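# Put the spirit level in the scissor lift tray

## Task

Take the spirit level off the cable runway and set it in the tool tray hanging on the scissor lift's guardrail, so that all of it sits lower than the tray's rim and it stays there without the robot holding it. The task fails if the level drops below the lift platform, if the robot topples or is left tilted, or if anything is knocked out of the work area or onto the floor.

## Robot and tools

Robot: a Rainbow Robotics RB-Y1. It has a two-wheel differential base with two rear casters, 0.66 m long and 0.58 m wide, with its front edge 0.10 m ahead of the wheel axle. It cannot drive sideways. On the base sits a folding leg (ankle, knee, hip) carrying a chest, a head and two 7-joint arms, each ending in a parallel gripper. Each arm is rated for 3 kg.

Frames: the base frame has its origin on the floor between the drive wheels, x forward, y left, z up. The chest, left_hand and right_hand readings are in this frame. A hand point is the spot between its finger pads; the fingers point along the hand's -z and close along its x. Reported hand positions get less accurate the farther the arm reaches. The odometry frame is the base frame as it was when the scene began; base_odometry counts wheel rotation only, so wheel slip looks like motion. Heading runs -3.142 to 3.142, positive to the left.

Tool execute_actions: argument actions is a list holding zero or one action object; cameras optionally lists head_camera, left_wrist_camera, right_wrist_camera or all (omitted or null gives every camera, [] gives none). An empty list just reports state and images. The action may contain:
- base: exactly one key. translate_m is a relative drive along the current heading, in metres, -3 to 3, forward positive. rotate_rad is a relative turn in place, in radians, -3.2 to 3.2, left (counter-clockwise seen from above) positive. Very long drives or turns are refused, so break them up.
- joints: a single object keyed by joint name covering both arms, torso, head and grippers; every value is an absolute target, not an offset. Radians unless the name ends in _m. Ranges: torso_squat_rad 0 to 1.2 (bigger lowers the chest, kept level); torso_shift_rad -0.3 to 0.6 (positive pushes the hips forward); torso_pitch_rad -0.2 to 1.4 (positive leans forward); torso_yaw_rad -1.5 to 1.5 (positive left). Shoulder_pitch -2.356 to 2.356 (0 arm down, negative raises it forward); left_shoulder_roll_rad 0 to 3.141 and right_shoulder_roll_rad -3.141 to 0 (both move the arm outward); shoulder_yaw -2.094 to 2.094; elbow -2.617 to 0.01 (negative bends); forearm_roll -3.141 to 3.141; wrist_pitch -1.57 to 1.919 (negative tips the hand forward); hand_roll -2.705 to 2.705; for both sides yaw and rolls are positive to the left/counter-clockwise. left_gripper_m and right_gripper_m 0 to 0.1 m, the gap between pads. head_pan_rad -0.523 to 0.523 (relative to chest, positive left); head_tilt_rad -0.35 to 1.57 (positive looks down). Torso combinations must also hold: squat+shift <= 1.52; squat-shift+pitch <= 1.57; shift+0.5 pitch-0.4 squat <= 0.7; shift+0.3 pitch-0.5 squat <= 0.39, or the torso stops short with off_target.
- speeds: lowers top speed for this action: translate_m 0.05 to 0.4 m/s, rotate_rad 0.1 to 1.509 rad/s.
- min_time_s: 0.1 to 8 s, the shortest duration for each arm and head motion.
All parts start together. A joint you leave out may keep pushing toward an earlier target. Unknown keys or out-of-range numbers get the whole call refused with no motion.

Tool wait: seconds, 0 to 10; commands nothing and returns state and images. Tool zoom_image: camera plus region [x0, y0, x1, y1] in pixels of that camera's latest full image, top-left origin, at most 504 by 504. Head images are 896x504; wrist images 644x364. Tool finished_scene: scene number; ends the scene for good and reports success, so call it only once the level rests in the tray on its own.

Reading results: base_status and joint_status tell how each motion ended. done means reached (for the base: wheels turned the full amount, slip or not). off_target: stopped short, may still push. contact_stop: the arm or torso met hard resistance. time_out: took too long. limit_stop_at_own_body: a guard halted an arm or torso just before hitting the robot's own body; move the parts apart. stopped_with_arm: torso halted because an arm hit something. After these, the joint keeps its current position, and a stop in one joint halts its whole group (torso, left arm, or right arm). joint command not followed, with a cause line, means an arm's targets were withheld by the self/arm-collision check; send different targets. on_its_own lists what this call left uncommanded; held at is the target, not the position. A pictures line names the order of the images. Motor temperatures are listed per arm joint; MOTOR HOT warns from 65 °C, and at 80 °C an OVER-TEMPERATURE FAULT brakes the arm and halts the robot (limit_stop_at_motor_heat); resend targets afterward.

Gripping: to hold something, command an opening at least 0.005 m narrower than it; the gripper then shows off_target, which is expected.

Avoid: the base does not stop on contact and may keep shoving furniture; a bent leg can stick out ahead of the base. When the leg meets furniture the robot may slide back without odometry showing it. After a stop, back the arm off first in its own action, then the torso. If both hands hold one object and the torso contact-stops at once with nothing in the way, send all arm joints their current values, then resend the torso. Never let the arms strike or press each other, grippers included. Too much weight far forward can tip the robot. A torque fault (contact torque hitting a joint's limit: 63 N m shoulders, 32.4 elbows, 22.5 forearm and wrist joints) freezes the robot for 10 s. Do not drop, slam or hard-push things, and keep everything on the work surfaces. Loose items may get an occasional small nudge.

Each tool is called after "Call:" in YAML: its name, and indented under it one key for each argument.

## Session

Call:
execute_actions:
  actions: []

Scene clock: 0.00 s.
Motor temperatures (°C, as the motors report them): left_arm=[33 29 28 32 36 38 40] | right_arm=[35 33 30 30 39 43 35]
base_odometry: x=+0.000 y=+0.000 heading=+0.000 (m, m, rad; odometry frame)
base_status: not commanded
joint_positions: torso_squat_rad=+0.350 torso_shift_rad=+0.000 torso_pitch_rad=+0.000 torso_yaw_rad=-0.001 left_shoulder_pitch_rad=-0.009 left_shoulder_roll_rad=+0.028 left_shoulder_yaw_rad=-0.049 left_elbow_rad=-0.302 left_forearm_roll_rad=-0.003 left_wrist_pitch_rad=+0.020 left_hand_roll_rad=+0.051 left_gripper_m=+0.101 right_shoulder_pitch_rad=-0.048 right_shoulder_roll_rad=-0.020 right_shoulder_yaw_rad=+0.006 right_elbow_rad=-0.248 right_forearm_roll_rad=+0.005 right_wrist_pitch_rad=+0.034 right_hand_roll_rad=-0.041 right_gripper_m=+0.100 head_pan_rad=+0.000 head_tilt_rad=+0.399
joint_status: not commanded
chest: x=-0.2279 y=+0.0004 z=+1.2476 quat_wxyz=(+1.000, +0.000, +0.000, +0.000) (m; base frame)
left_hand: x=-0.0803 y=+0.2340 z=+0.5777 quat_wxyz=(+0.990, +0.007, -0.144, -0.004) (m; base frame)
right_hand: x=-0.0815 y=-0.2322 z=+0.5765 quat_wxyz=(+0.992, -0.007, -0.129, -0.006) (m; base frame)
pictures: head_camera, left_wrist_camera, right_wrist_camera
Images, in order (width x height): head_camera 896x504, left_wrist_camera 644x364, right_wrist_camera 644x364.

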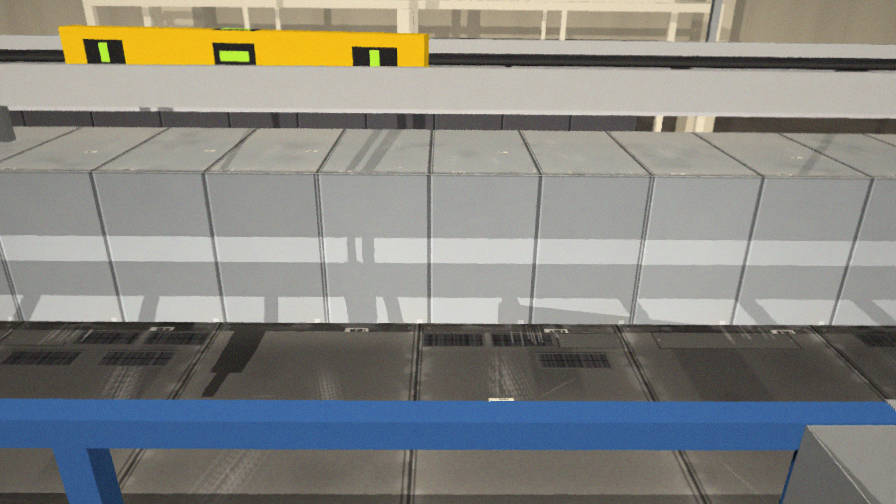

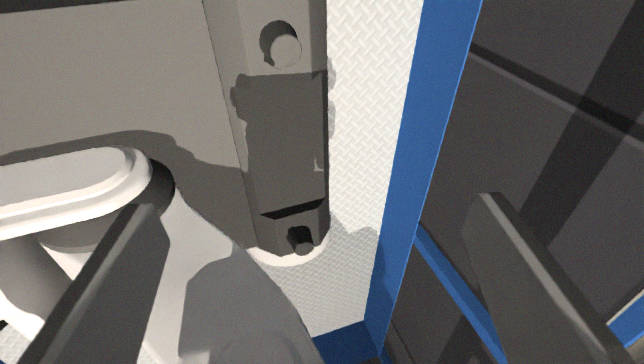

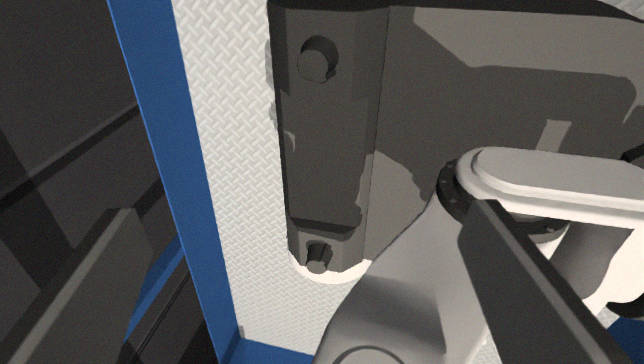

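Call:
execute_actions:
  actions:
    - {"joints":{"head_pan_rad":-0.5,"head_tilt_rad":0.85}}
  cameras: ["head_camera"]

Call:
execute_actions:
  actions:
    - {"joints":{"head_pan_rad":0.3,"head_tilt_rad":0.0}}
  cameras: ["head_camera"]

Call:
execute_actions:
  actions:
    - {"joints":{"head_pan_rad":0.0,"head_tilt_rad":1.2}}
  cameras: ["head_camera"]

Scene clock: 4.90 s.
Motor temperatures (°C, as the motors report them): left_arm=[33 29 28 32 36 38 40] | right_arm=[35 33 30 30 39 43 35]
base_odometry: x=+0.000 y=+0.000 heading=+0.000 (m, m, rad; odometry frame)
base_status: not commanded
joint_positions: torso_squat_rad=+0.350 torso_shift_rad=+0.000 torso_pitch_rad=+0.000 torso_yaw_rad=-0.001 left_shoulder_pitch_rad=-0.009 left_shoulder_roll_rad=+0.028 left_shoulder_yaw_rad=-0.049 left_elbow_rad=-0.302 left_forearm_roll_rad=-0.003 left_wrist_pitch_rad=+0.020 left_hand_roll_rad=+0.051 left_gripper_m=+0.101 right_shoulder_pitch_rad=-0.048 right_shoulder_roll_rad=-0.020 right_shoulder_yaw_rad=+0.006 right_elbow_rad=-0.248 right_forearm_roll_rad=+0.005 right_wrist_pitch_rad=+0.034 right_hand_roll_rad=-0.041 right_gripper_m=+0.100 head_pan_rad=-0.500 head_tilt_rad=+0.850
joint_status: all done
chest: x=-0.2279 y=+0.0004 z=+1.2476 quat_wxyz=(+1.000, +0.000, +0.000, +0.000) (m; base frame)
left_hand: x=-0.0803 y=+0.2340 z=+0.5777 quat_wxyz=(+0.990, +0.007, -0.144, -0.004) (m; base frame)
right_hand: x=-0.0815 y=-0.2322 z=+0.5765 quat_wxyz=(+0.992, -0.007, -0.129, -0.006) (m; base frame)
pictures: head_camera
Images, in order (width x height): head_camera 896x504.

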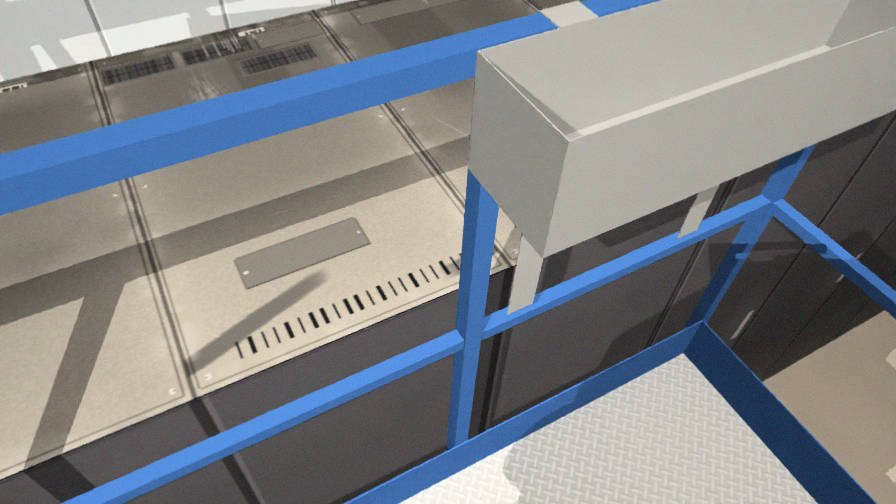

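Scene clock: 6.13 s.
Motor temperatures (°C, as the motors report them): left_arm=[33 29 28 32 36 38 40] | right_arm=[35 33 30 30 39 43 35]
base_odometry: x=+0.000 y=+0.000 heading=+0.000 (m, m, rad; odometry frame)
base_status: not commanded
joint_positions: torso_squat_rad=+0.350 torso_shift_rad=+0.000 torso_pitch_rad=+0.000 torso_yaw_rad=-0.001 left_shoulder_pitch_rad=-0.009 left_shoulder_roll_rad=+0.028 left_shoulder_yaw_rad=-0.049 left_elbow_rad=-0.302 left_forearm_roll_rad=-0.003 left_wrist_pitch_rad=+0.020 left_hand_roll_rad=+0.051 left_gripper_m=+0.101 right_shoulder_pitch_rad=-0.048 right_shoulder_roll_rad=-0.020 right_shoulder_yaw_rad=+0.006 right_elbow_rad=-0.248 right_forearm_roll_rad=+0.005 right_wrist_pitch_rad=+0.034 right_hand_roll_rad=-0.041 right_gripper_m=+0.100 head_pan_rad=+0.300 head_tilt_rad=+0.000
joint_status: all done
chest: x=-0.2279 y=+0.0004 z=+1.2476 quat_wxyz=(+1.000, +0.000, +0.000, +0.000) (m; base frame)
left_hand: x=-0.0803 y=+0.2340 z=+0.5777 quat_wxyz=(+0.990, +0.007, -0.144, -0.004) (m; base frame)
right_hand: x=-0.0815 y=-0.2322 z=+0.5765 quat_wxyz=(+0.992, -0.007, -0.129, -0.006) (m; base frame)
pictures: head_camera
Images, in order (width x height): head_camera 896x504.

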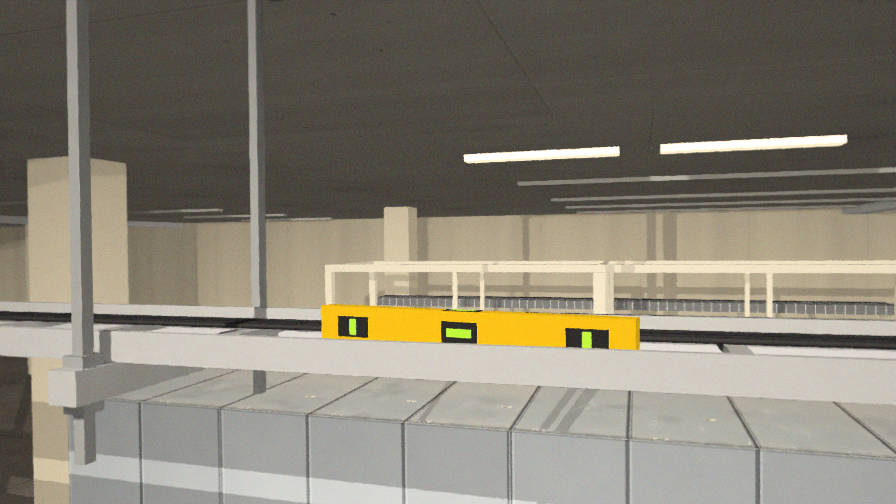

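Scene clock: 7.60 s.
Motor temperatures (°C, as the motors report them): left_arm=[33 29 28 32 36 38 40] | right_arm=[35 33 30 30 39 43 35]
base_odometry: x=+0.000 y=+0.000 heading=+0.000 (m, m, rad; odometry frame)
base_status: not commanded
joint_positions: torso_squat_rad=+0.350 torso_shift_rad=+0.000 torso_pitch_rad=+0.000 torso_yaw_rad=-0.001 left_shoulder_pitch_rad=-0.009 left_shoulder_roll_rad=+0.028 left_shoulder_yaw_rad=-0.049 left_elbow_rad=-0.302 left_forearm_roll_rad=-0.003 left_wrist_pitch_rad=+0.020 left_hand_roll_rad=+0.051 left_gripper_m=+0.101 right_shoulder_pitch_rad=-0.048 right_shoulder_roll_rad=-0.020 right_shoulder_yaw_rad=+0.006 right_elbow_rad=-0.248 right_forearm_roll_rad=+0.005 right_wrist_pitch_rad=+0.034 right_hand_roll_rad=-0.041 right_gripper_m=+0.100 head_pan_rad=+0.000 head_tilt_rad=+1.200
joint_status: all done
chest: x=-0.2279 y=+0.0004 z=+1.2476 quat_wxyz=(+1.000, +0.000, +0.000, +0.000) (m; base frame)
left_hand: x=-0.0803 y=+0.2340 z=+0.5777 quat_wxyz=(+0.990, +0.007, -0.144, -0.004) (m; base frame)
right_hand: x=-0.0815 y=-0.2322 z=+0.5765 quat_wxyz=(+0.992, -0.007, -0.129, -0.006) (m; base frame)
pictures: head_camera
Images, in order (width x height): head_camera 896x504.

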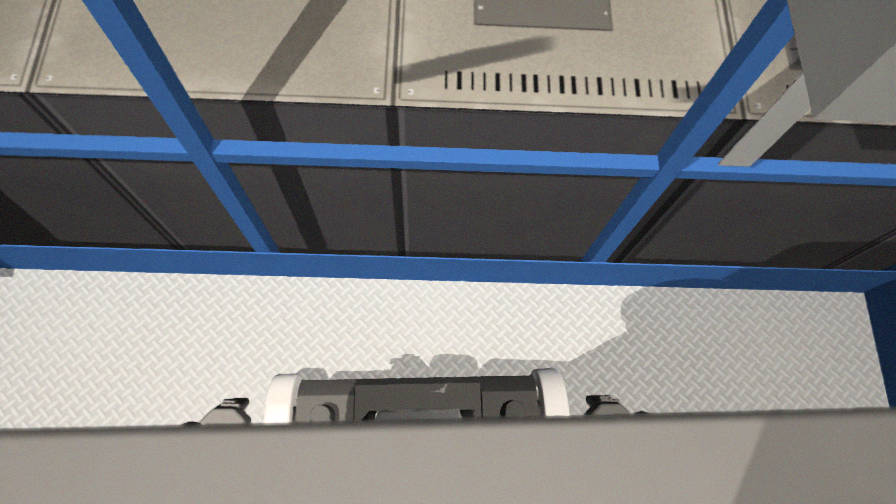

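Call:
execute_actions:
  actions:
    - {"base":{"translate_m":0.15},"speeds":{"translate_m":0.15},"joints":{"torso_squat_rad":0,"head_pan_rad":0.2,"head_tilt_rad":0.3}}
  cameras: ["head_camera"]

Call:
execute_actions:
  actions:
    - {"joints":{"head_pan_rad":-0.5,"head_tilt_rad":1.0}}
  cameras: ["head_camera"]

Scene clock: 31.80 s.
Motor temperatures (°C, as the motors report them): left_arm=[33 29 28 32 36 38 40] | right_arm=[35 33 30 30 39 43 35]
base_odometry: x=+0.150 y=+0.000 heading=-0.001 (m, m, rad; odometry frame)
base_status: done
joint_positions: torso_squat_rad=+0.000 torso_shift_rad=+0.000 torso_pitch_rad=+0.001 torso_yaw_rad=-0.001 left_shoulder_pitch_rad=-0.009 left_shoulder_roll_rad=+0.028 left_shoulder_yaw_rad=-0.049 left_elbow_rad=-0.302 left_forearm_roll_rad=-0.003 left_wrist_pitch_rad=+0.020 left_hand_roll_rad=+0.051 left_gripper_m=+0.101 right_shoulder_pitch_rad=-0.048 right_shoulder_roll_rad=-0.020 right_shoulder_yaw_rad=+0.006 right_elbow_rad=-0.248 right_forearm_roll_rad=+0.005 right_wrist_pitch_rad=+0.034 right_hand_roll_rad=-0.041 right_gripper_m=+0.100 head_pan_rad=+0.200 head_tilt_rad=+0.300
joint_status: all done
chest: x=-0.2278 y=+0.0004 z=+1.2899 quat_wxyz=(+1.000, +0.000, +0.000, +0.000) (m; base frame)
left_hand: x=-0.0803 y=+0.2341 z=+0.6201 quat_wxyz=(+0.990, +0.007, -0.144, -0.004) (m; base frame)
right_hand: x=-0.0815 y=-0.2321 z=+0.6188 quat_wxyz=(+0.992, -0.007, -0.129, -0.006) (m; base frame)
pictures: head_camera
Images, in order (width x height): head_camera 896x504.

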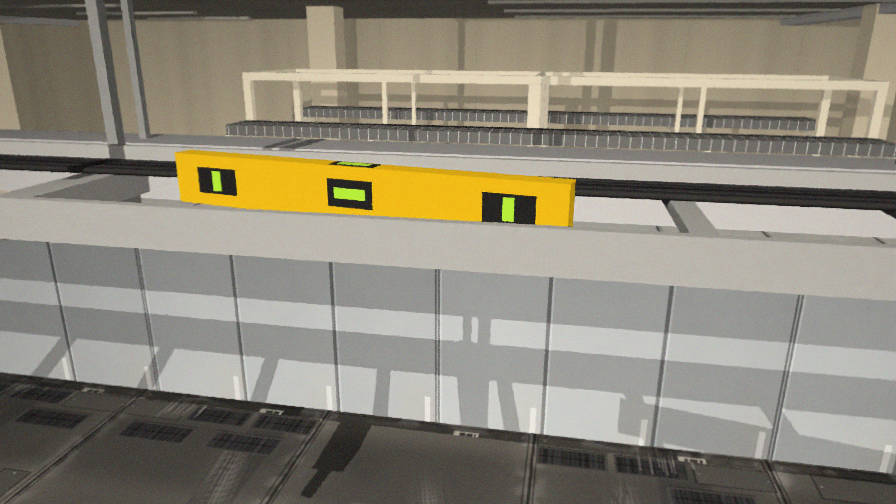

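Scene clock: 32.93 s.
Motor temperatures (°C, as the motors report them): left_arm=[33 29 28 32 36 38 40] | right_arm=[35 33 30 30 39 43 35]
base_odometry: x=+0.150 y=+0.000 heading=-0.001 (m, m, rad; odometry frame)
base_status: not commanded
joint_positions: torso_squat_rad=+0.000 torso_shift_rad=+0.000 torso_pitch_rad=+0.001 torso_yaw_rad=-0.001 left_shoulder_pitch_rad=-0.009 left_shoulder_roll_rad=+0.028 left_shoulder_yaw_rad=-0.049 left_elbow_rad=-0.302 left_forearm_roll_rad=-0.003 left_wrist_pitch_rad=+0.020 left_hand_roll_rad=+0.051 left_gripper_m=+0.101 right_shoulder_pitch_rad=-0.048 right_shoulder_roll_rad=-0.020 right_shoulder_yaw_rad=+0.006 right_elbow_rad=-0.248 right_forearm_roll_rad=+0.005 right_wrist_pitch_rad=+0.034 right_hand_roll_rad=-0.041 right_gripper_m=+0.100 head_pan_rad=-0.500 head_tilt_rad=+1.000
joint_status: all done
chest: x=-0.2278 y=+0.0004 z=+1.2899 quat_wxyz=(+1.000, +0.000, +0.000, +0.000) (m; base frame)
left_hand: x=-0.0803 y=+0.2341 z=+0.6201 quat_wxyz=(+0.990, +0.007, -0.144, -0.004) (m; base frame)
right_hand: x=-0.0815 y=-0.2321 z=+0.6188 quat_wxyz=(+0.992, -0.007, -0.129, -0.006) (m; base frame)
pictures: head_camera
Images, in order (width x height): head_camera 896x504.

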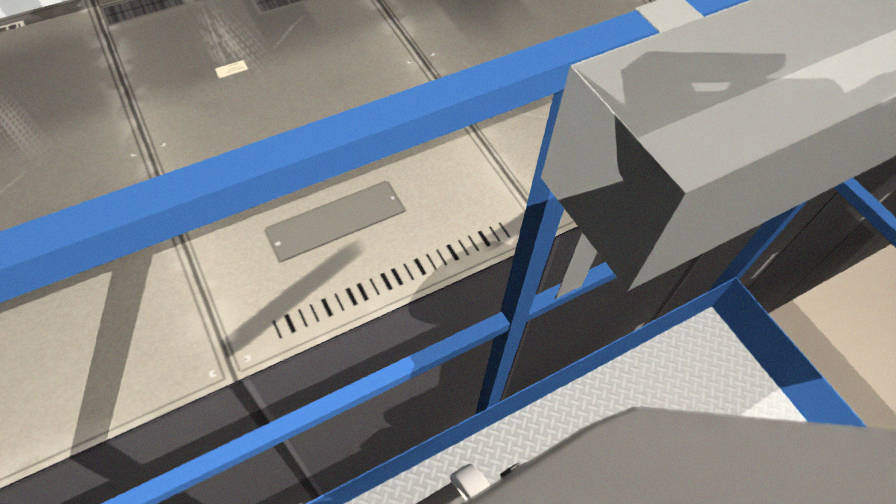

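Call:
execute_actions:
  actions:
    - {"joints":{"left_shoulder_pitch_rad":0.6,"left_shoulder_roll_rad":0.2,"left_elbow_rad":-2.4,"head_pan_rad":0.3,"head_tilt_rad":0.2},"min_time_s":2.2}
  cameras: []

Call:
execute_actions:
  actions:
    - {"joints":{"left_shoulder_pitch_rad":-1.1,"left_elbow_rad":-2.2,"left_wrist_pitch_rad":1.7,"left_shoulder_roll_rad":0.3,"left_shoulder_yaw_rad":0,"left_hand_roll_rad":0}}

Scene clock: 56.33 s.
Motor temperatures (°C, as the motors report them): left_arm=[33 29 28 32 36 38 40] | right_arm=[35 33 30 30 39 43 35]
base_odometry: x=+0.150 y=+0.000 heading=-0.001 (m, m, rad; odometry frame)
base_status: not commanded
joint_positions: torso_squat_rad=+0.000 torso_shift_rad=+0.000 torso_pitch_rad=+0.000 torso_yaw_rad=-0.001 left_shoulder_pitch_rad=+0.464 left_shoulder_roll_rad=+0.158 left_shoulder_yaw_rad=-0.050 left_elbow_rad=-1.896 left_forearm_roll_rad=-0.003 left_wrist_pitch_rad=+0.024 left_hand_roll_rad=+0.051 left_gripper_m=+0.101 right_shoulder_pitch_rad=-0.048 right_shoulder_roll_rad=-0.020 right_shoulder_yaw_rad=+0.006 right_elbow_rad=-0.248 right_forearm_roll_rad=+0.005 right_wrist_pitch_rad=+0.034 right_hand_roll_rad=-0.041 right_gripper_m=+0.100 head_pan_rad=+0.300 head_tilt_rad=+0.200
joint_status: left_shoulder_pitch_rad contact_stop_at_left_elbow_rad (moved +0.473 of +0.609); left_shoulder_roll_rad contact_stop_at_left_elbow_rad (moved +0.130 of +0.172); left_elbow_rad contact_stop (moved -1.594 of -2.098); the others done
on_its_own: left_shoulder_pitch_rad is held at +0.464, not at your +0.600, since a contact_stop; left_shoulder_roll_rad is held at +0.158, not at your +0.200, since a contact_stop; left_elbow_rad is held at -1.897, not at your -2.400, since a contact_stop
chest: x=-0.2279 y=+0.0004 z=+1.2899 quat_wxyz=(+1.000, +0.000, +0.000, +0.000) (m; base frame)
left_hand: x=+0.1560 y=+0.2914 z=+1.0158 quat_wxyz=(+0.757, +0.056, -0.651, -0.018) (m; base frame)
right_hand: x=-0.0816 y=-0.2322 z=+0.6188 quat_wxyz=(+0.992, -0.007, -0.129, -0.006) (m; base frame)
pictures: none
No camera images: the call's "cameras" was empty. Leave "cameras" out to get every camera's image.

not run: a stop came earlier in this reply.

Call:
execute_actions:
  actions:
    - {"joints":{"left_shoulder_pitch_rad":0.9,"left_elbow_rad":-1.75,"left_wrist_pitch_rad":0.024}}
  cameras: ["left_wrist_camera"]

Call:
execute_actions:
  actions:
    - {"joints":{"left_shoulder_pitch_rad":0.9,"left_elbow_rad":-2.5,"left_wrist_pitch_rad":-0.6}}
  cameras: []

Call:
execute_actions:
  actions:
    - {"joints":{"left_shoulder_pitch_rad":-0.2,"left_wrist_pitch_rad":0.3}}
  cameras: []

Call:
execute_actions:
  actions:
    - {"joints":{"left_shoulder_pitch_rad":-1.1,"left_elbow_rad":-2.2,"left_wrist_pitch_rad":1.7,"left_shoulder_roll_rad":0.3,"left_shoulder_yaw_rad":0,"left_hand_roll_rad":0}}

Scene clock: 64.90 s.
Motor temperatures (°C, as the motors report them): left_arm=[33 29 28 32 36 38 40] | right_arm=[35 33 30 30 39 43 35]
base_odometry: x=+0.150 y=+0.000 heading=-0.001 (m, m, rad; odometry frame)
base_status: not commanded
joint_positions: torso_squat_rad=+0.000 torso_shift_rad=+0.000 torso_pitch_rad=+0.000 torso_yaw_rad=-0.001 left_shoulder_pitch_rad=+0.900 left_shoulder_roll_rad=+0.158 left_shoulder_yaw_rad=-0.050 left_elbow_rad=-1.750 left_forearm_roll_rad=-0.003 left_wrist_pitch_rad=+0.024 left_hand_roll_rad=+0.051 left_gripper_m=+0.101 right_shoulder_pitch_rad=-0.048 right_shoulder_roll_rad=-0.020 right_shoulder_yaw_rad=+0.006 right_elbow_rad=-0.248 right_forearm_roll_rad=+0.005 right_wrist_pitch_rad=+0.034 right_hand_roll_rad=-0.041 right_gripper_m=+0.100 head_pan_rad=+0.300 head_tilt_rad=+0.200
joint_status: all done
on_its_own: left_shoulder_roll_rad is held at +0.158, not at your +0.200, since a contact_stop
chest: x=-0.2279 y=+0.0004 z=+1.2899 quat_wxyz=(+1.000, +0.000, +0.000, +0.000) (m; base frame)
left_hand: x=-0.0768 y=+0.3405 z=+0.8408 quat_wxyz=(+0.905, +0.101, -0.413, +0.036) (m; base frame)
right_hand: x=-0.0815 y=-0.2322 z=+0.6188 quat_wxyz=(+0.992, -0.007, -0.129, -0.006) (m; base frame)
pictures: left_wrist_camera
Images, in order (width x height): left_wrist_camera 644x364.

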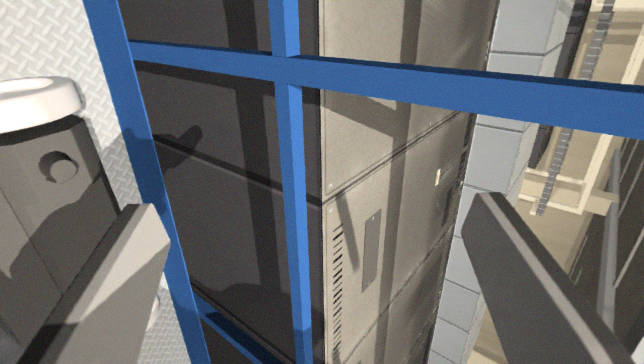

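Scene clock: 66.30 s.
Motor temperatures (°C, as the motors report them): left_arm=[33 29 28 32 36 38 40] | right_arm=[35 33 30 30 39 43 35]
base_odometry: x=+0.150 y=+0.000 heading=-0.001 (m, m, rad; odometry frame)
base_status: not commanded
joint_positions: torso_squat_rad=+0.000 torso_shift_rad=+0.000 torso_pitch_rad=+0.000 torso_yaw_rad=-0.001 left_shoulder_pitch_rad=+0.900 left_shoulder_roll_rad=+0.158 left_shoulder_yaw_rad=-0.050 left_elbow_rad=-2.500 left_forearm_roll_rad=-0.003 left_wrist_pitch_rad=-0.600 left_hand_roll_rad=+0.051 left_gripper_m=+0.101 right_shoulder_pitch_rad=-0.048 right_shoulder_roll_rad=-0.020 right_shoulder_yaw_rad=+0.006 right_elbow_rad=-0.248 right_forearm_roll_rad=+0.005 right_wrist_pitch_rad=+0.034 right_hand_roll_rad=-0.041 right_gripper_m=+0.100 head_pan_rad=+0.300 head_tilt_rad=+0.200
joint_status: all done
on_its_own: left_shoulder_roll_rad is held at +0.158, not at your +0.200, since a contact_stop
chest: x=-0.2279 y=+0.0004 z=+1.2899 quat_wxyz=(+1.000, +0.000, +0.000, +0.000) (m; base frame)
left_hand: x=+0.0180 y=+0.2636 z=+1.2966 quat_wxyz=(+0.441, +0.072, -0.893, -0.049) (m; base frame)
right_hand: x=-0.0815 y=-0.2322 z=+0.6188 quat_wxyz=(+0.992, -0.007, -0.129, -0.006) (m; base frame)
pictures: none
No camera images: the call's "cameras" was empty. Leave "cameras" out to get every camera's image.

Scene clock: 68.03 s.
Motor temperatures (°C, as the motors report them): left_arm=[33 29 28 32 36 38 40] | right_arm=[35 33 30 30 39 43 35]
base_odometry: x=+0.150 y=+0.000 heading=-0.001 (m, m, rad; odometry frame)
base_status: not commanded
joint_positions: torso_squat_rad=+0.000 torso_shift_rad=+0.000 torso_pitch_rad=+0.000 torso_yaw_rad=-0.001 left_shoulder_pitch_rad=-0.200 left_shoulder_roll_rad=+0.158 left_shoulder_yaw_rad=-0.050 left_elbow_rad=-2.500 left_forearm_roll_rad=-0.003 left_wrist_pitch_rad=+0.300 left_hand_roll_rad=+0.051 left_gripper_m=+0.101 right_shoulder_pitch_rad=-0.048 right_shoulder_roll_rad=-0.020 right_shoulder_yaw_rad=+0.006 right_elbow_rad=-0.248 right_forearm_roll_rad=+0.005 right_wrist_pitch_rad=+0.034 right_hand_roll_rad=-0.041 right_gripper_m=+0.100 head_pan_rad=+0.300 head_tilt_rad=+0.200
joint_status: all done
on_its_own: left_shoulder_roll_rad is held at +0.158, not at your +0.200, since a contact_stop
chest: x=-0.2279 y=+0.0004 z=+1.2899 quat_wxyz=(+1.000, +0.000, +0.000, +0.000) (m; base frame)
left_hand: x=+0.1496 y=+0.1672 z=+1.4853 quat_wxyz=(+0.368, -0.031, -0.925, -0.086) (m; base frame)
right_hand: x=-0.0816 y=-0.2322 z=+0.6188 quat_wxyz=(+0.992, -0.007, -0.129, -0.006) (m; base frame)
pictures: none
No camera images: the call's "cameras" was empty. Leave "cameras" out to get every camera's image.

Scene clock: 69.67 s.
Motor temperatures (°C, as the motors report them): left_arm=[33 29 28 32 36 38 40] | right_arm=[35 33 30 30 39 43 35]
base_odometry: x=+0.150 y=+0.000 heading=-0.001 (m, m, rad; odometry frame)
base_status: not commanded
joint_positions: torso_squat_rad=+0.000 torso_shift_rad=+0.000 torso_pitch_rad=+0.000 torso_yaw_rad=-0.001 left_shoulder_pitch_rad=-1.100 left_shoulder_roll_rad=+0.300 left_shoulder_yaw_rad=+0.000 left_elbow_rad=-2.200 left_forearm_roll_rad=-0.003 left_wrist_pitch_rad=+1.700 left_hand_roll_rad=+0.000 left_gripper_m=+0.101 right_shoulder_pitch_rad=-0.048 right_shoulder_roll_rad=-0.020 right_shoulder_yaw_rad=+0.006 right_elbow_rad=-0.248 right_forearm_roll_rad=+0.005 right_wrist_pitch_rad=+0.034 right_hand_roll_rad=-0.041 right_gripper_m=+0.100 head_pan_rad=+0.300 head_tilt_rad=+0.200
joint_status: all done
chest: x=-0.2279 y=+0.0004 z=+1.2899 quat_wxyz=(+1.000, +0.000, +0.000, +0.000) (m; base frame)
left_hand: x=+0.2526 y=+0.1473 z=+1.5211 quat_wxyz=(+0.690, +0.098, -0.705, -0.131) (m; base frame)
right_hand: x=-0.0815 y=-0.2322 z=+0.6188 quat_wxyz=(+0.992, -0.007, -0.129, -0.006) (m; base frame)
pictures: head_camera, left_wrist_camera, right_wrist_camera
Images, in order (width x height): head_camera 896x504, left_wrist_camera 644x364, right_wrist_camera 644x364.

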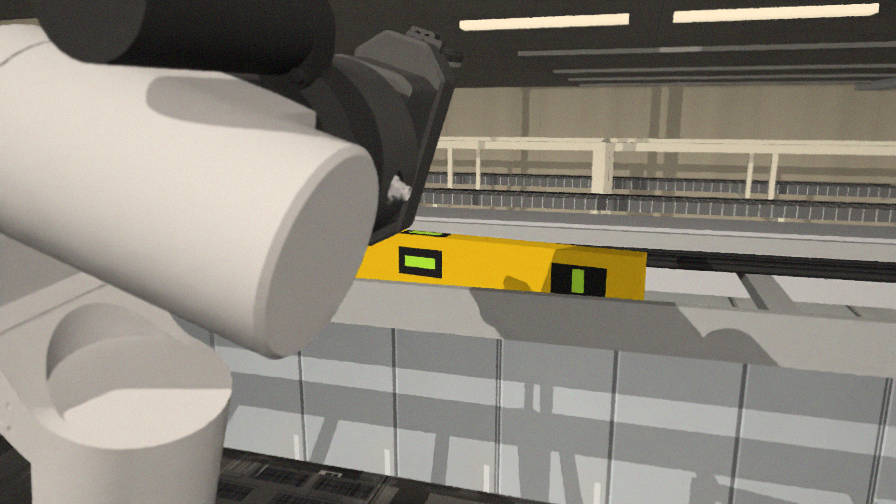

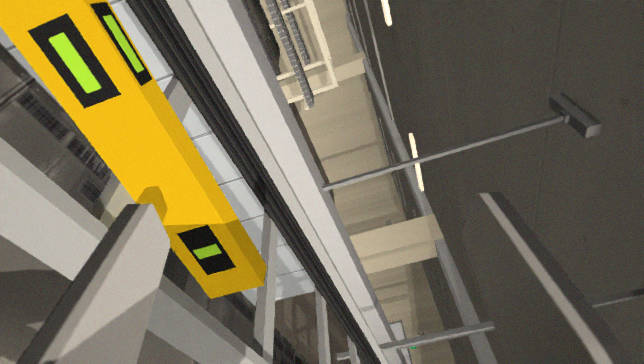

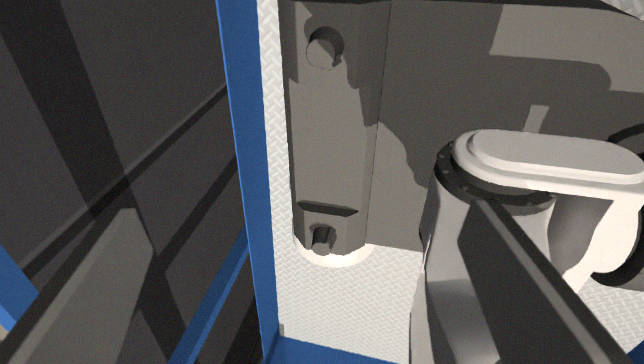

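Call:
execute_actions:
  actions:
    - {"joints":{"left_shoulder_pitch_rad":-2.3,"left_elbow_rad":-0.9,"left_wrist_pitch_rad":1.9,"left_shoulder_roll_rad":0.6}}
  cameras: []

Call:
execute_actions:
  actions:
    - {"joints":{"left_elbow_rad":-0.1,"head_tilt_rad":0.0,"head_pan_rad":0.3}}

Scene clock: 86.90 s.
Motor temperatures (°C, as the motors report them): left_arm=[33 29 28 32 36 38 40] | right_arm=[35 33 30 30 39 43 35]
base_odometry: x=+0.150 y=+0.000 heading=-0.001 (m, m, rad; odometry frame)
base_status: not commanded
joint_positions: torso_squat_rad=+0.000 torso_shift_rad=+0.000 torso_pitch_rad=+0.000 torso_yaw_rad=-0.001 left_shoulder_pitch_rad=-2.300 left_shoulder_roll_rad=+0.600 left_shoulder_yaw_rad=+0.000 left_elbow_rad=-0.900 left_forearm_roll_rad=-0.003 left_wrist_pitch_rad=+1.900 left_hand_roll_rad=+0.000 left_gripper_m=+0.101 right_shoulder_pitch_rad=-0.048 right_shoulder_roll_rad=-0.020 right_shoulder_yaw_rad=+0.006 right_elbow_rad=-0.248 right_forearm_roll_rad=+0.005 right_wrist_pitch_rad=+0.034 right_hand_roll_rad=-0.041 right_gripper_m=+0.100 head_pan_rad=+0.300 head_tilt_rad=+0.200
joint_status: all done
chest: x=-0.2280 y=+0.0004 z=+1.2899 quat_wxyz=(+1.000, +0.000, +0.000, +0.000) (m; base frame)
left_hand: x=+0.1818 y=+0.2235 z=+1.7866 quat_wxyz=(+0.779, +0.128, -0.613, +0.020) (m; base frame)
right_hand: x=-0.0815 y=-0.2322 z=+0.6188 quat_wxyz=(+0.992, -0.007, -0.129, -0.006) (m; base frame)
pictures: none
No camera images: the call's "cameras" was empty. Leave "cameras" out to get every camera's image.

Scene clock: 88.33 s.
Motor temperatures (°C, as the motors report them): left_arm=[33 29 28 32 36 38 40] | right_arm=[35 33 30 30 39 43 35]
base_odometry: x=+0.150 y=+0.000 heading=-0.001 (m, m, rad; odometry frame)
base_status: not commanded
joint_positions: torso_squat_rad=+0.000 torso_shift_rad=+0.000 torso_pitch_rad=+0.000 torso_yaw_rad=-0.001 left_shoulder_pitch_rad=-2.300 left_shoulder_roll_rad=+0.600 left_shoulder_yaw_rad=+0.000 left_elbow_rad=-0.100 left_forearm_roll_rad=-0.003 left_wrist_pitch_rad=+1.900 left_hand_roll_rad=+0.000 left_gripper_m=+0.101 right_shoulder_pitch_rad=-0.048 right_shoulder_roll_rad=-0.020 right_shoulder_yaw_rad=+0.006 right_elbow_rad=-0.248 right_forearm_roll_rad=+0.005 right_wrist_pitch_rad=+0.034 right_hand_roll_rad=-0.041 right_gripper_m=+0.100 head_pan_rad=+0.300 head_tilt_rad=+0.000
joint_status: all done
chest: x=-0.2280 y=+0.0004 z=+1.2899 quat_wxyz=(+1.000, +0.000, +0.000, +0.000) (m; base frame)
left_hand: x=+0.2524 y=+0.2776 z=+1.5636 quat_wxyz=(+0.957, +0.111, -0.261, +0.067) (m; base frame)
right_hand: x=-0.0815 y=-0.2321 z=+0.6188 quat_wxyz=(+0.992, -0.007, -0.129, -0.006) (m; base frame)
pictures: head_camera, left_wrist_camera, right_wrist_camera
Images, in order (width x height): head_camera 896x504, left_wrist_camera 644x364, right_wrist_camera 644x364.

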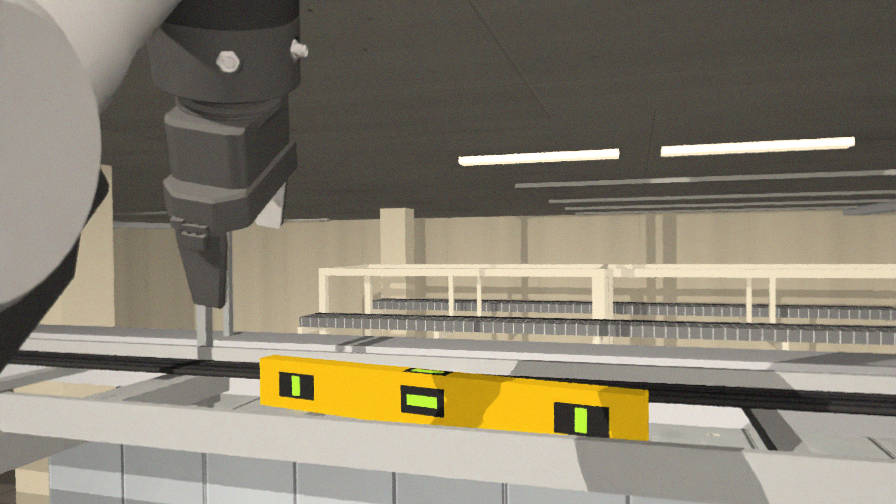

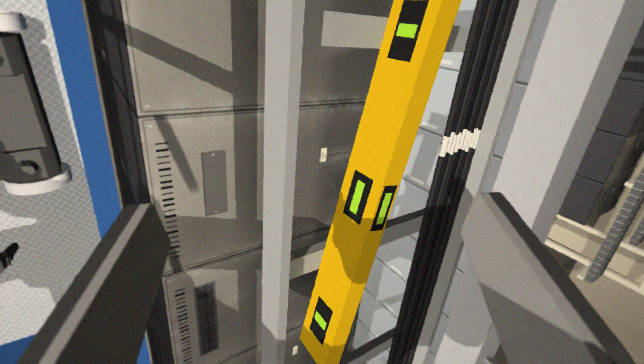

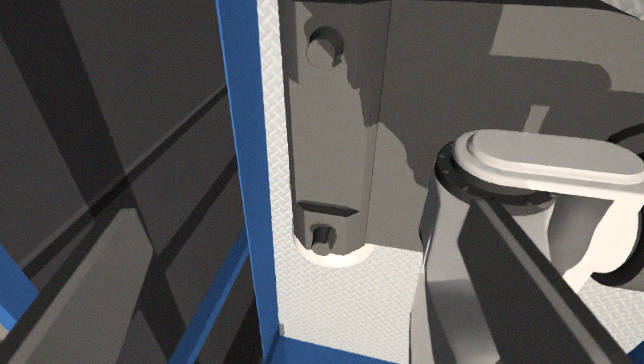

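Call:
execute_actions:
  actions:
    - {"joints":{"torso_shift_rad":0.3,"head_tilt_rad":0.3}}

Scene clock: 101.57 s.
Motor temperatures (°C, as the motors report them): left_arm=[33 29 28 32 36 38 40] | right_arm=[35 33 30 30 39 43 35]
base_odometry: x=+0.150 y=+0.000 heading=-0.001 (m, m, rad; odometry frame)
base_status: not commanded
joint_positions: torso_squat_rad=+0.000 torso_shift_rad=+0.300 torso_pitch_rad=+0.000 torso_yaw_rad=-0.001 left_shoulder_pitch_rad=-2.300 left_shoulder_roll_rad=+0.600 left_shoulder_yaw_rad=+0.000 left_elbow_rad=-0.100 left_forearm_roll_rad=-0.003 left_wrist_pitch_rad=+1.900 left_hand_roll_rad=+0.000 left_gripper_m=+0.101 right_shoulder_pitch_rad=-0.048 right_shoulder_roll_rad=-0.020 right_shoulder_yaw_rad=+0.006 right_elbow_rad=-0.248 right_forearm_roll_rad=+0.005 right_wrist_pitch_rad=+0.034 right_hand_roll_rad=-0.041 right_gripper_m=+0.100 head_pan_rad=+0.300 head_tilt_rad=+0.300
joint_status: all done
chest: x=-0.0210 y=+0.0004 z=+1.2587 quat_wxyz=(+1.000, +0.000, +0.000, +0.000) (m; base frame)
left_hand: x=+0.4594 y=+0.2776 z=+1.5322 quat_wxyz=(+0.957, +0.111, -0.261, +0.067) (m; base frame)
right_hand: x=+0.1254 y=-0.2322 z=+0.5876 quat_wxyz=(+0.992, -0.007, -0.129, -0.006) (m; base frame)
pictures: head_camera, left_wrist_camera, right_wrist_camera
Images, in order (width x height): head_camera 896x504, left_wrist_camera 644x364, right_wrist_camera 644x364.

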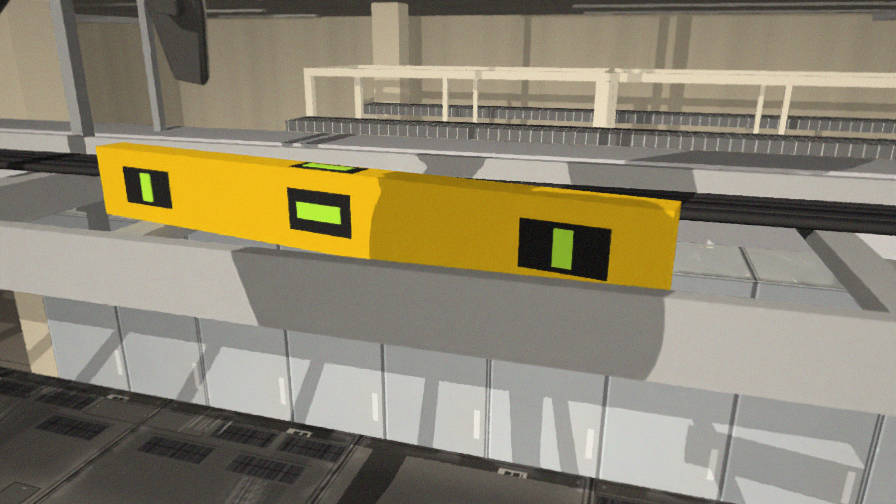

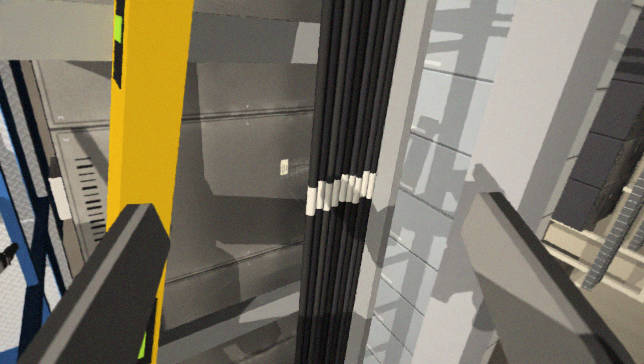

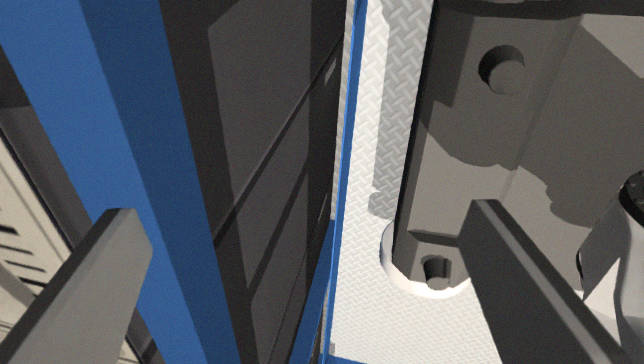

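Call:
execute_actions:
  actions:
    - {"joints":{"torso_shift_rad":0.2,"head_tilt_rad":0.2,"left_shoulder_pitch_rad":-2.2}}

Scene clock: 113.10 s.
Motor temperatures (°C, as the motors report them): left_arm=[34 29 28 32 36 38 40] | right_arm=[35 33 30 30 39 43 35]
base_odometry: x=+0.150 y=+0.000 heading=-0.001 (m, m, rad; odometry frame)
base_status: not commanded
joint_positions: torso_squat_rad=+0.000 torso_shift_rad=+0.200 torso_pitch_rad=+0.000 torso_yaw_rad=-0.001 left_shoulder_pitch_rad=-2.200 left_shoulder_roll_rad=+0.600 left_shoulder_yaw_rad=+0.000 left_elbow_rad=-0.100 left_forearm_roll_rad=-0.003 left_wrist_pitch_rad=+1.900 left_hand_roll_rad=+0.000 left_gripper_m=+0.101 right_shoulder_pitch_rad=-0.048 right_shoulder_roll_rad=-0.020 right_shoulder_yaw_rad=+0.006 right_elbow_rad=-0.248 right_forearm_roll_rad=+0.005 right_wrist_pitch_rad=+0.034 right_hand_roll_rad=-0.041 right_gripper_m=+0.100 head_pan_rad=+0.300 head_tilt_rad=+0.200
joint_status: all done
chest: x=-0.0890 y=+0.0004 z=+1.2760 quat_wxyz=(+1.000, +0.000, +0.000, +0.000) (m; base frame)
left_hand: x=+0.4051 y=+0.2943 z=+1.5039 quat_wxyz=(+0.966, +0.119, -0.214, +0.078) (m; base frame)
right_hand: x=+0.0577 y=-0.2322 z=+0.6050 quat_wxyz=(+0.992, -0.007, -0.129, -0.006) (m; base frame)
pictures: head_camera, left_wrist_camera, right_wrist_camera
Images, in order (width x height): head_camera 896x504, left_wrist_camera 644x364, right_wrist_camera 644x364.

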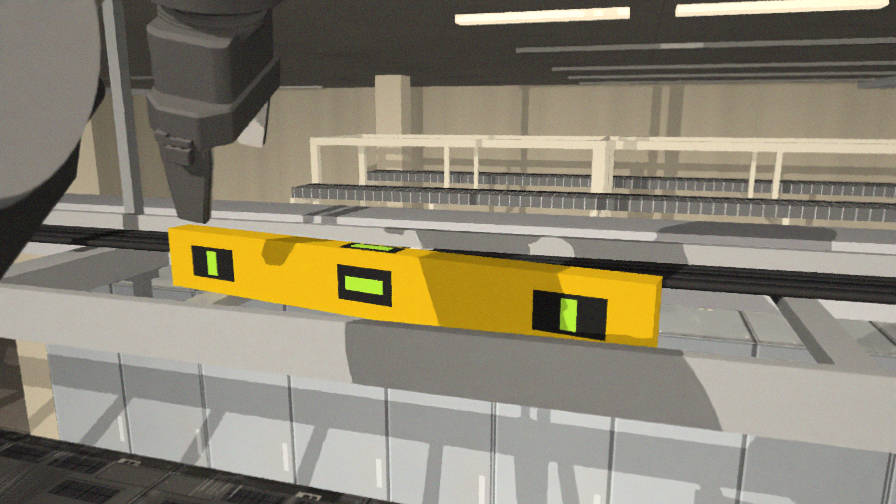

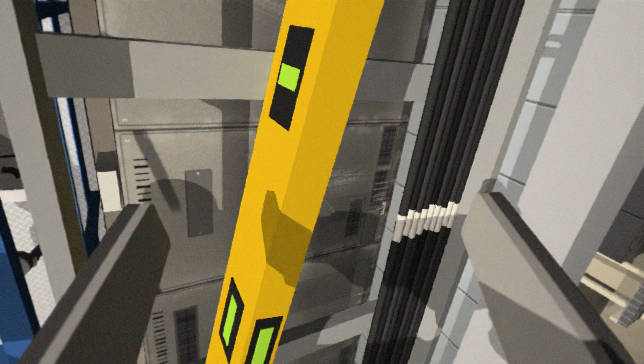

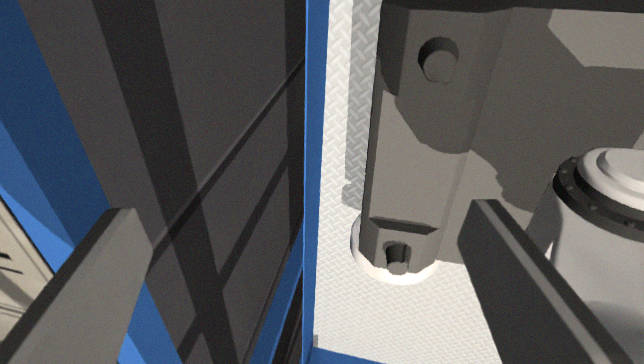

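Call:
execute_actions:
  actions:
    - {"joints":{"left_shoulder_roll_rad":0.47,"left_hand_roll_rad":-0.2}}
  cameras: ["head_camera","left_wrist_camera"]

Scene clock: 120.60 s.
Motor temperatures (°C, as the motors report them): left_arm=[34 29 28 32 36 38 40] | right_arm=[35 33 30 30 39 43 35]
base_odometry: x=+0.150 y=+0.000 heading=-0.001 (m, m, rad; odometry frame)
base_status: not commanded
joint_positions: torso_squat_rad=+0.000 torso_shift_rad=+0.200 torso_pitch_rad=+0.000 torso_yaw_rad=-0.001 left_shoulder_pitch_rad=-2.200 left_shoulder_roll_rad=+0.470 left_shoulder_yaw_rad=+0.000 left_elbow_rad=-0.100 left_forearm_roll_rad=-0.003 left_wrist_pitch_rad=+1.900 left_hand_roll_rad=-0.200 left_gripper_m=+0.101 right_shoulder_pitch_rad=-0.048 right_shoulder_roll_rad=-0.020 right_shoulder_yaw_rad=+0.006 right_elbow_rad=-0.248 right_forearm_roll_rad=+0.005 right_wrist_pitch_rad=+0.034 right_hand_roll_rad=-0.041 right_gripper_m=+0.100 head_pan_rad=+0.300 head_tilt_rad=+0.200
joint_status: all done
chest: x=-0.0890 y=+0.0003 z=+1.2760 quat_wxyz=(+1.000, +0.000, +0.000, +0.000) (m; base frame)
left_hand: x=+0.4145 y=+0.2341 z=+1.4893 quat_wxyz=(+0.965, +0.166, -0.189, -0.076) (m; base frame)
right_hand: x=+0.0577 y=-0.2322 z=+0.6049 quat_wxyz=(+0.992, -0.007, -0.129, -0.006) (m; base frame)
pictures: head_camera, left_wrist_camera
Images, in order (width x height): head_camera 896x504, left_wrist_camera 644x364.

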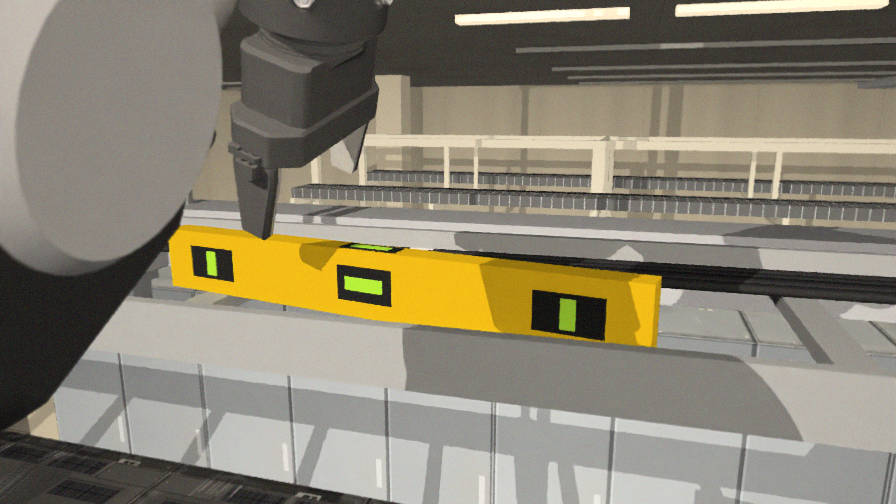

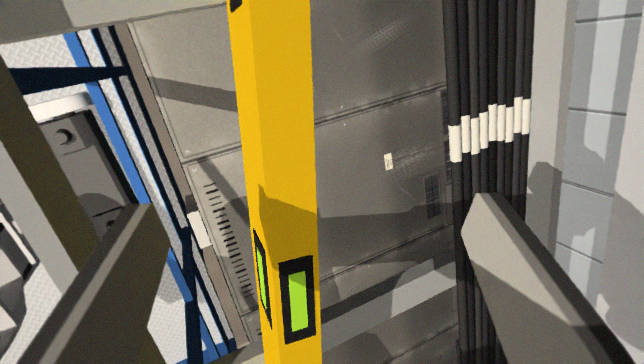

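Call:
execute_actions:
  actions:
    - {"joints":{"left_shoulder_pitch_rad":-2.1},"min_time_s":1}
  cameras: ["head_camera","left_wrist_camera"]

Scene clock: 126.57 s.
Motor temperatures (°C, as the motors report them): left_arm=[34 29 28 32 36 38 40] | right_arm=[35 33 30 30 39 43 35]
base_odometry: x=+0.150 y=+0.000 heading=-0.001 (m, m, rad; odometry frame)
base_status: not commanded
joint_positions: torso_squat_rad=+0.000 torso_shift_rad=+0.200 torso_pitch_rad=+0.000 torso_yaw_rad=-0.001 left_shoulder_pitch_rad=-2.101 left_shoulder_roll_rad=+0.470 left_shoulder_yaw_rad=+0.000 left_elbow_rad=-0.100 left_forearm_roll_rad=-0.003 left_wrist_pitch_rad=+1.900 left_hand_roll_rad=-0.200 left_gripper_m=+0.101 right_shoulder_pitch_rad=-0.048 right_shoulder_roll_rad=-0.020 right_shoulder_yaw_rad=+0.006 right_elbow_rad=-0.248 right_forearm_roll_rad=+0.005 right_wrist_pitch_rad=+0.034 right_hand_roll_rad=-0.041 right_gripper_m=+0.100 head_pan_rad=+0.300 head_tilt_rad=+0.200
joint_status: all done
chest: x=-0.0890 y=+0.0003 z=+1.2760 quat_wxyz=(+1.000, +0.000, +0.000, +0.000) (m; base frame)
left_hand: x=+0.4240 y=+0.2514 z=+1.4418 quat_wxyz=(+0.974, +0.166, -0.141, -0.068) (m; base frame)
right_hand: x=+0.0577 y=-0.2322 z=+0.6049 quat_wxyz=(+0.992, -0.007, -0.129, -0.006) (m; base frame)
pictures: head_camera, left_wrist_camera
Images, in order (width x height): head_camera 896x504, left_wrist_camera 644x364.

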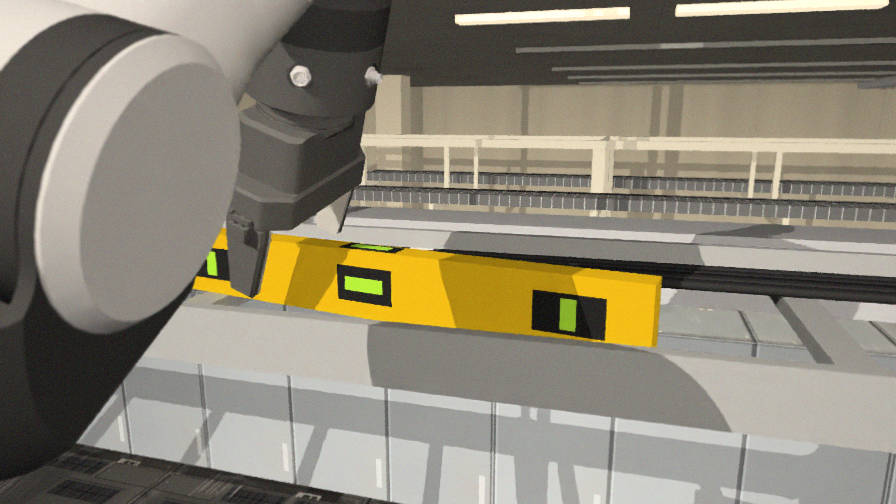

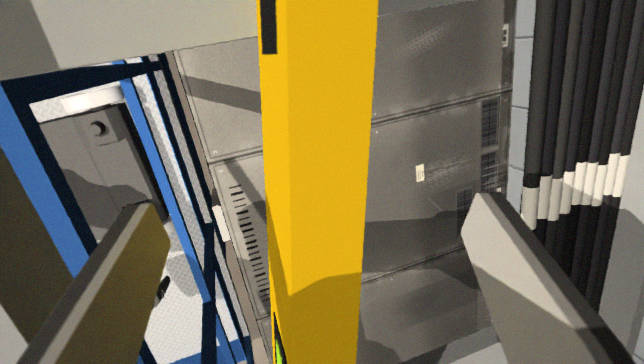

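Call:
execute_actions:
  actions:
    - {"joints":{"left_shoulder_pitch_rad":-2.05},"min_time_s":0.8}
  cameras: []

Call:
execute_actions:
  actions:
    - {"joints":{"left_gripper_m":0.01}}
  cameras: ["head_camera","left_wrist_camera"]

Scene clock: 132.77 s.
Motor temperatures (°C, as the motors report them): left_arm=[34 29 28 32 36 38 40] | right_arm=[35 33 30 30 39 43 35]
base_odometry: x=+0.150 y=+0.000 heading=-0.001 (m, m, rad; odometry frame)
base_status: not commanded
joint_positions: torso_squat_rad=+0.000 torso_shift_rad=+0.200 torso_pitch_rad=+0.000 torso_yaw_rad=-0.001 left_shoulder_pitch_rad=-2.051 left_shoulder_roll_rad=+0.470 left_shoulder_yaw_rad=+0.000 left_elbow_rad=-0.100 left_forearm_roll_rad=-0.003 left_wrist_pitch_rad=+1.900 left_hand_roll_rad=-0.200 left_gripper_m=+0.101 right_shoulder_pitch_rad=-0.048 right_shoulder_roll_rad=-0.020 right_shoulder_yaw_rad=+0.006 right_elbow_rad=-0.248 right_forearm_roll_rad=+0.005 right_wrist_pitch_rad=+0.034 right_hand_roll_rad=-0.041 right_gripper_m=+0.100 head_pan_rad=+0.300 head_tilt_rad=+0.200
joint_status: all done
chest: x=-0.0890 y=+0.0003 z=+1.2760 quat_wxyz=(+1.000, +0.000, +0.000, +0.000) (m; base frame)
left_hand: x=+0.4269 y=+0.2602 z=+1.4176 quat_wxyz=(+0.977, +0.165, -0.117, -0.063) (m; base frame)
right_hand: x=+0.0577 y=-0.2322 z=+0.6049 quat_wxyz=(+0.992, -0.007, -0.129, -0.006) (m; base frame)
pictures: none
No camera images: the call's "cameras" was empty. Leave "cameras" out to get every camera's image.

Scene clock: 134.17 s.
Motor temperatures (°C, as the motors report them): left_arm=[34 29 28 32 36 38 40] | right_arm=[35 33 30 30 39 43 35]
base_odometry: x=+0.150 y=+0.000 heading=-0.001 (m, m, rad; odometry frame)
base_status: not commanded
joint_positions: torso_squat_rad=+0.000 torso_shift_rad=+0.200 torso_pitch_rad=+0.000 torso_yaw_rad=-0.001 left_shoulder_pitch_rad=-2.051 left_shoulder_roll_rad=+0.470 left_shoulder_yaw_rad=+0.000 left_elbow_rad=-0.100 left_forearm_roll_rad=-0.003 left_wrist_pitch_rad=+1.900 left_hand_roll_rad=-0.200 left_gripper_m=+0.023 right_shoulder_pitch_rad=-0.048 right_shoulder_roll_rad=-0.020 right_shoulder_yaw_rad=+0.006 right_elbow_rad=-0.248 right_forearm_roll_rad=+0.005 right_wrist_pitch_rad=+0.034 right_hand_roll_rad=-0.041 right_gripper_m=+0.100 head_pan_rad=+0.300 head_tilt_rad=+0.200
joint_status: left_gripper_m off_target (ended at +0.023, target +0.010)
chest: x=-0.0890 y=+0.0003 z=+1.2760 quat_wxyz=(+1.000, +0.000, +0.000, +0.000) (m; base frame)
left_hand: x=+0.4269 y=+0.2602 z=+1.4176 quat_wxyz=(+0.977, +0.165, -0.117, -0.063) (m; base frame)
right_hand: x=+0.0577 y=-0.2322 z=+0.6049 quat_wxyz=(+0.992, -0.007, -0.129, -0.006) (m; base frame)
pictures: head_camera, left_wrist_camera
Images, in order (width x height): head_camera 896x504, left_wrist_camera 644x364.

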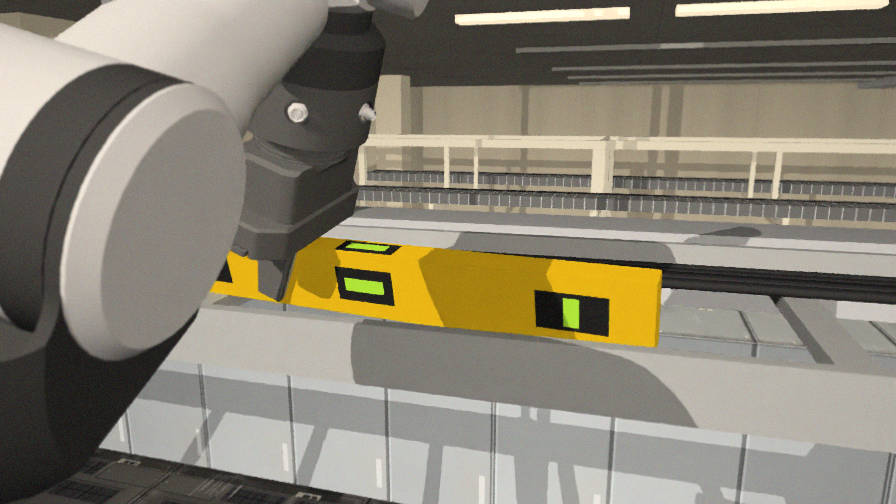

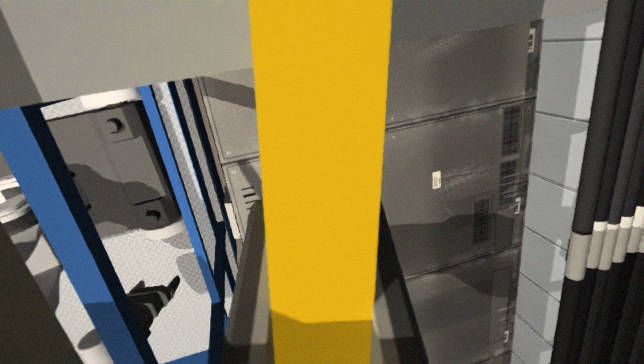

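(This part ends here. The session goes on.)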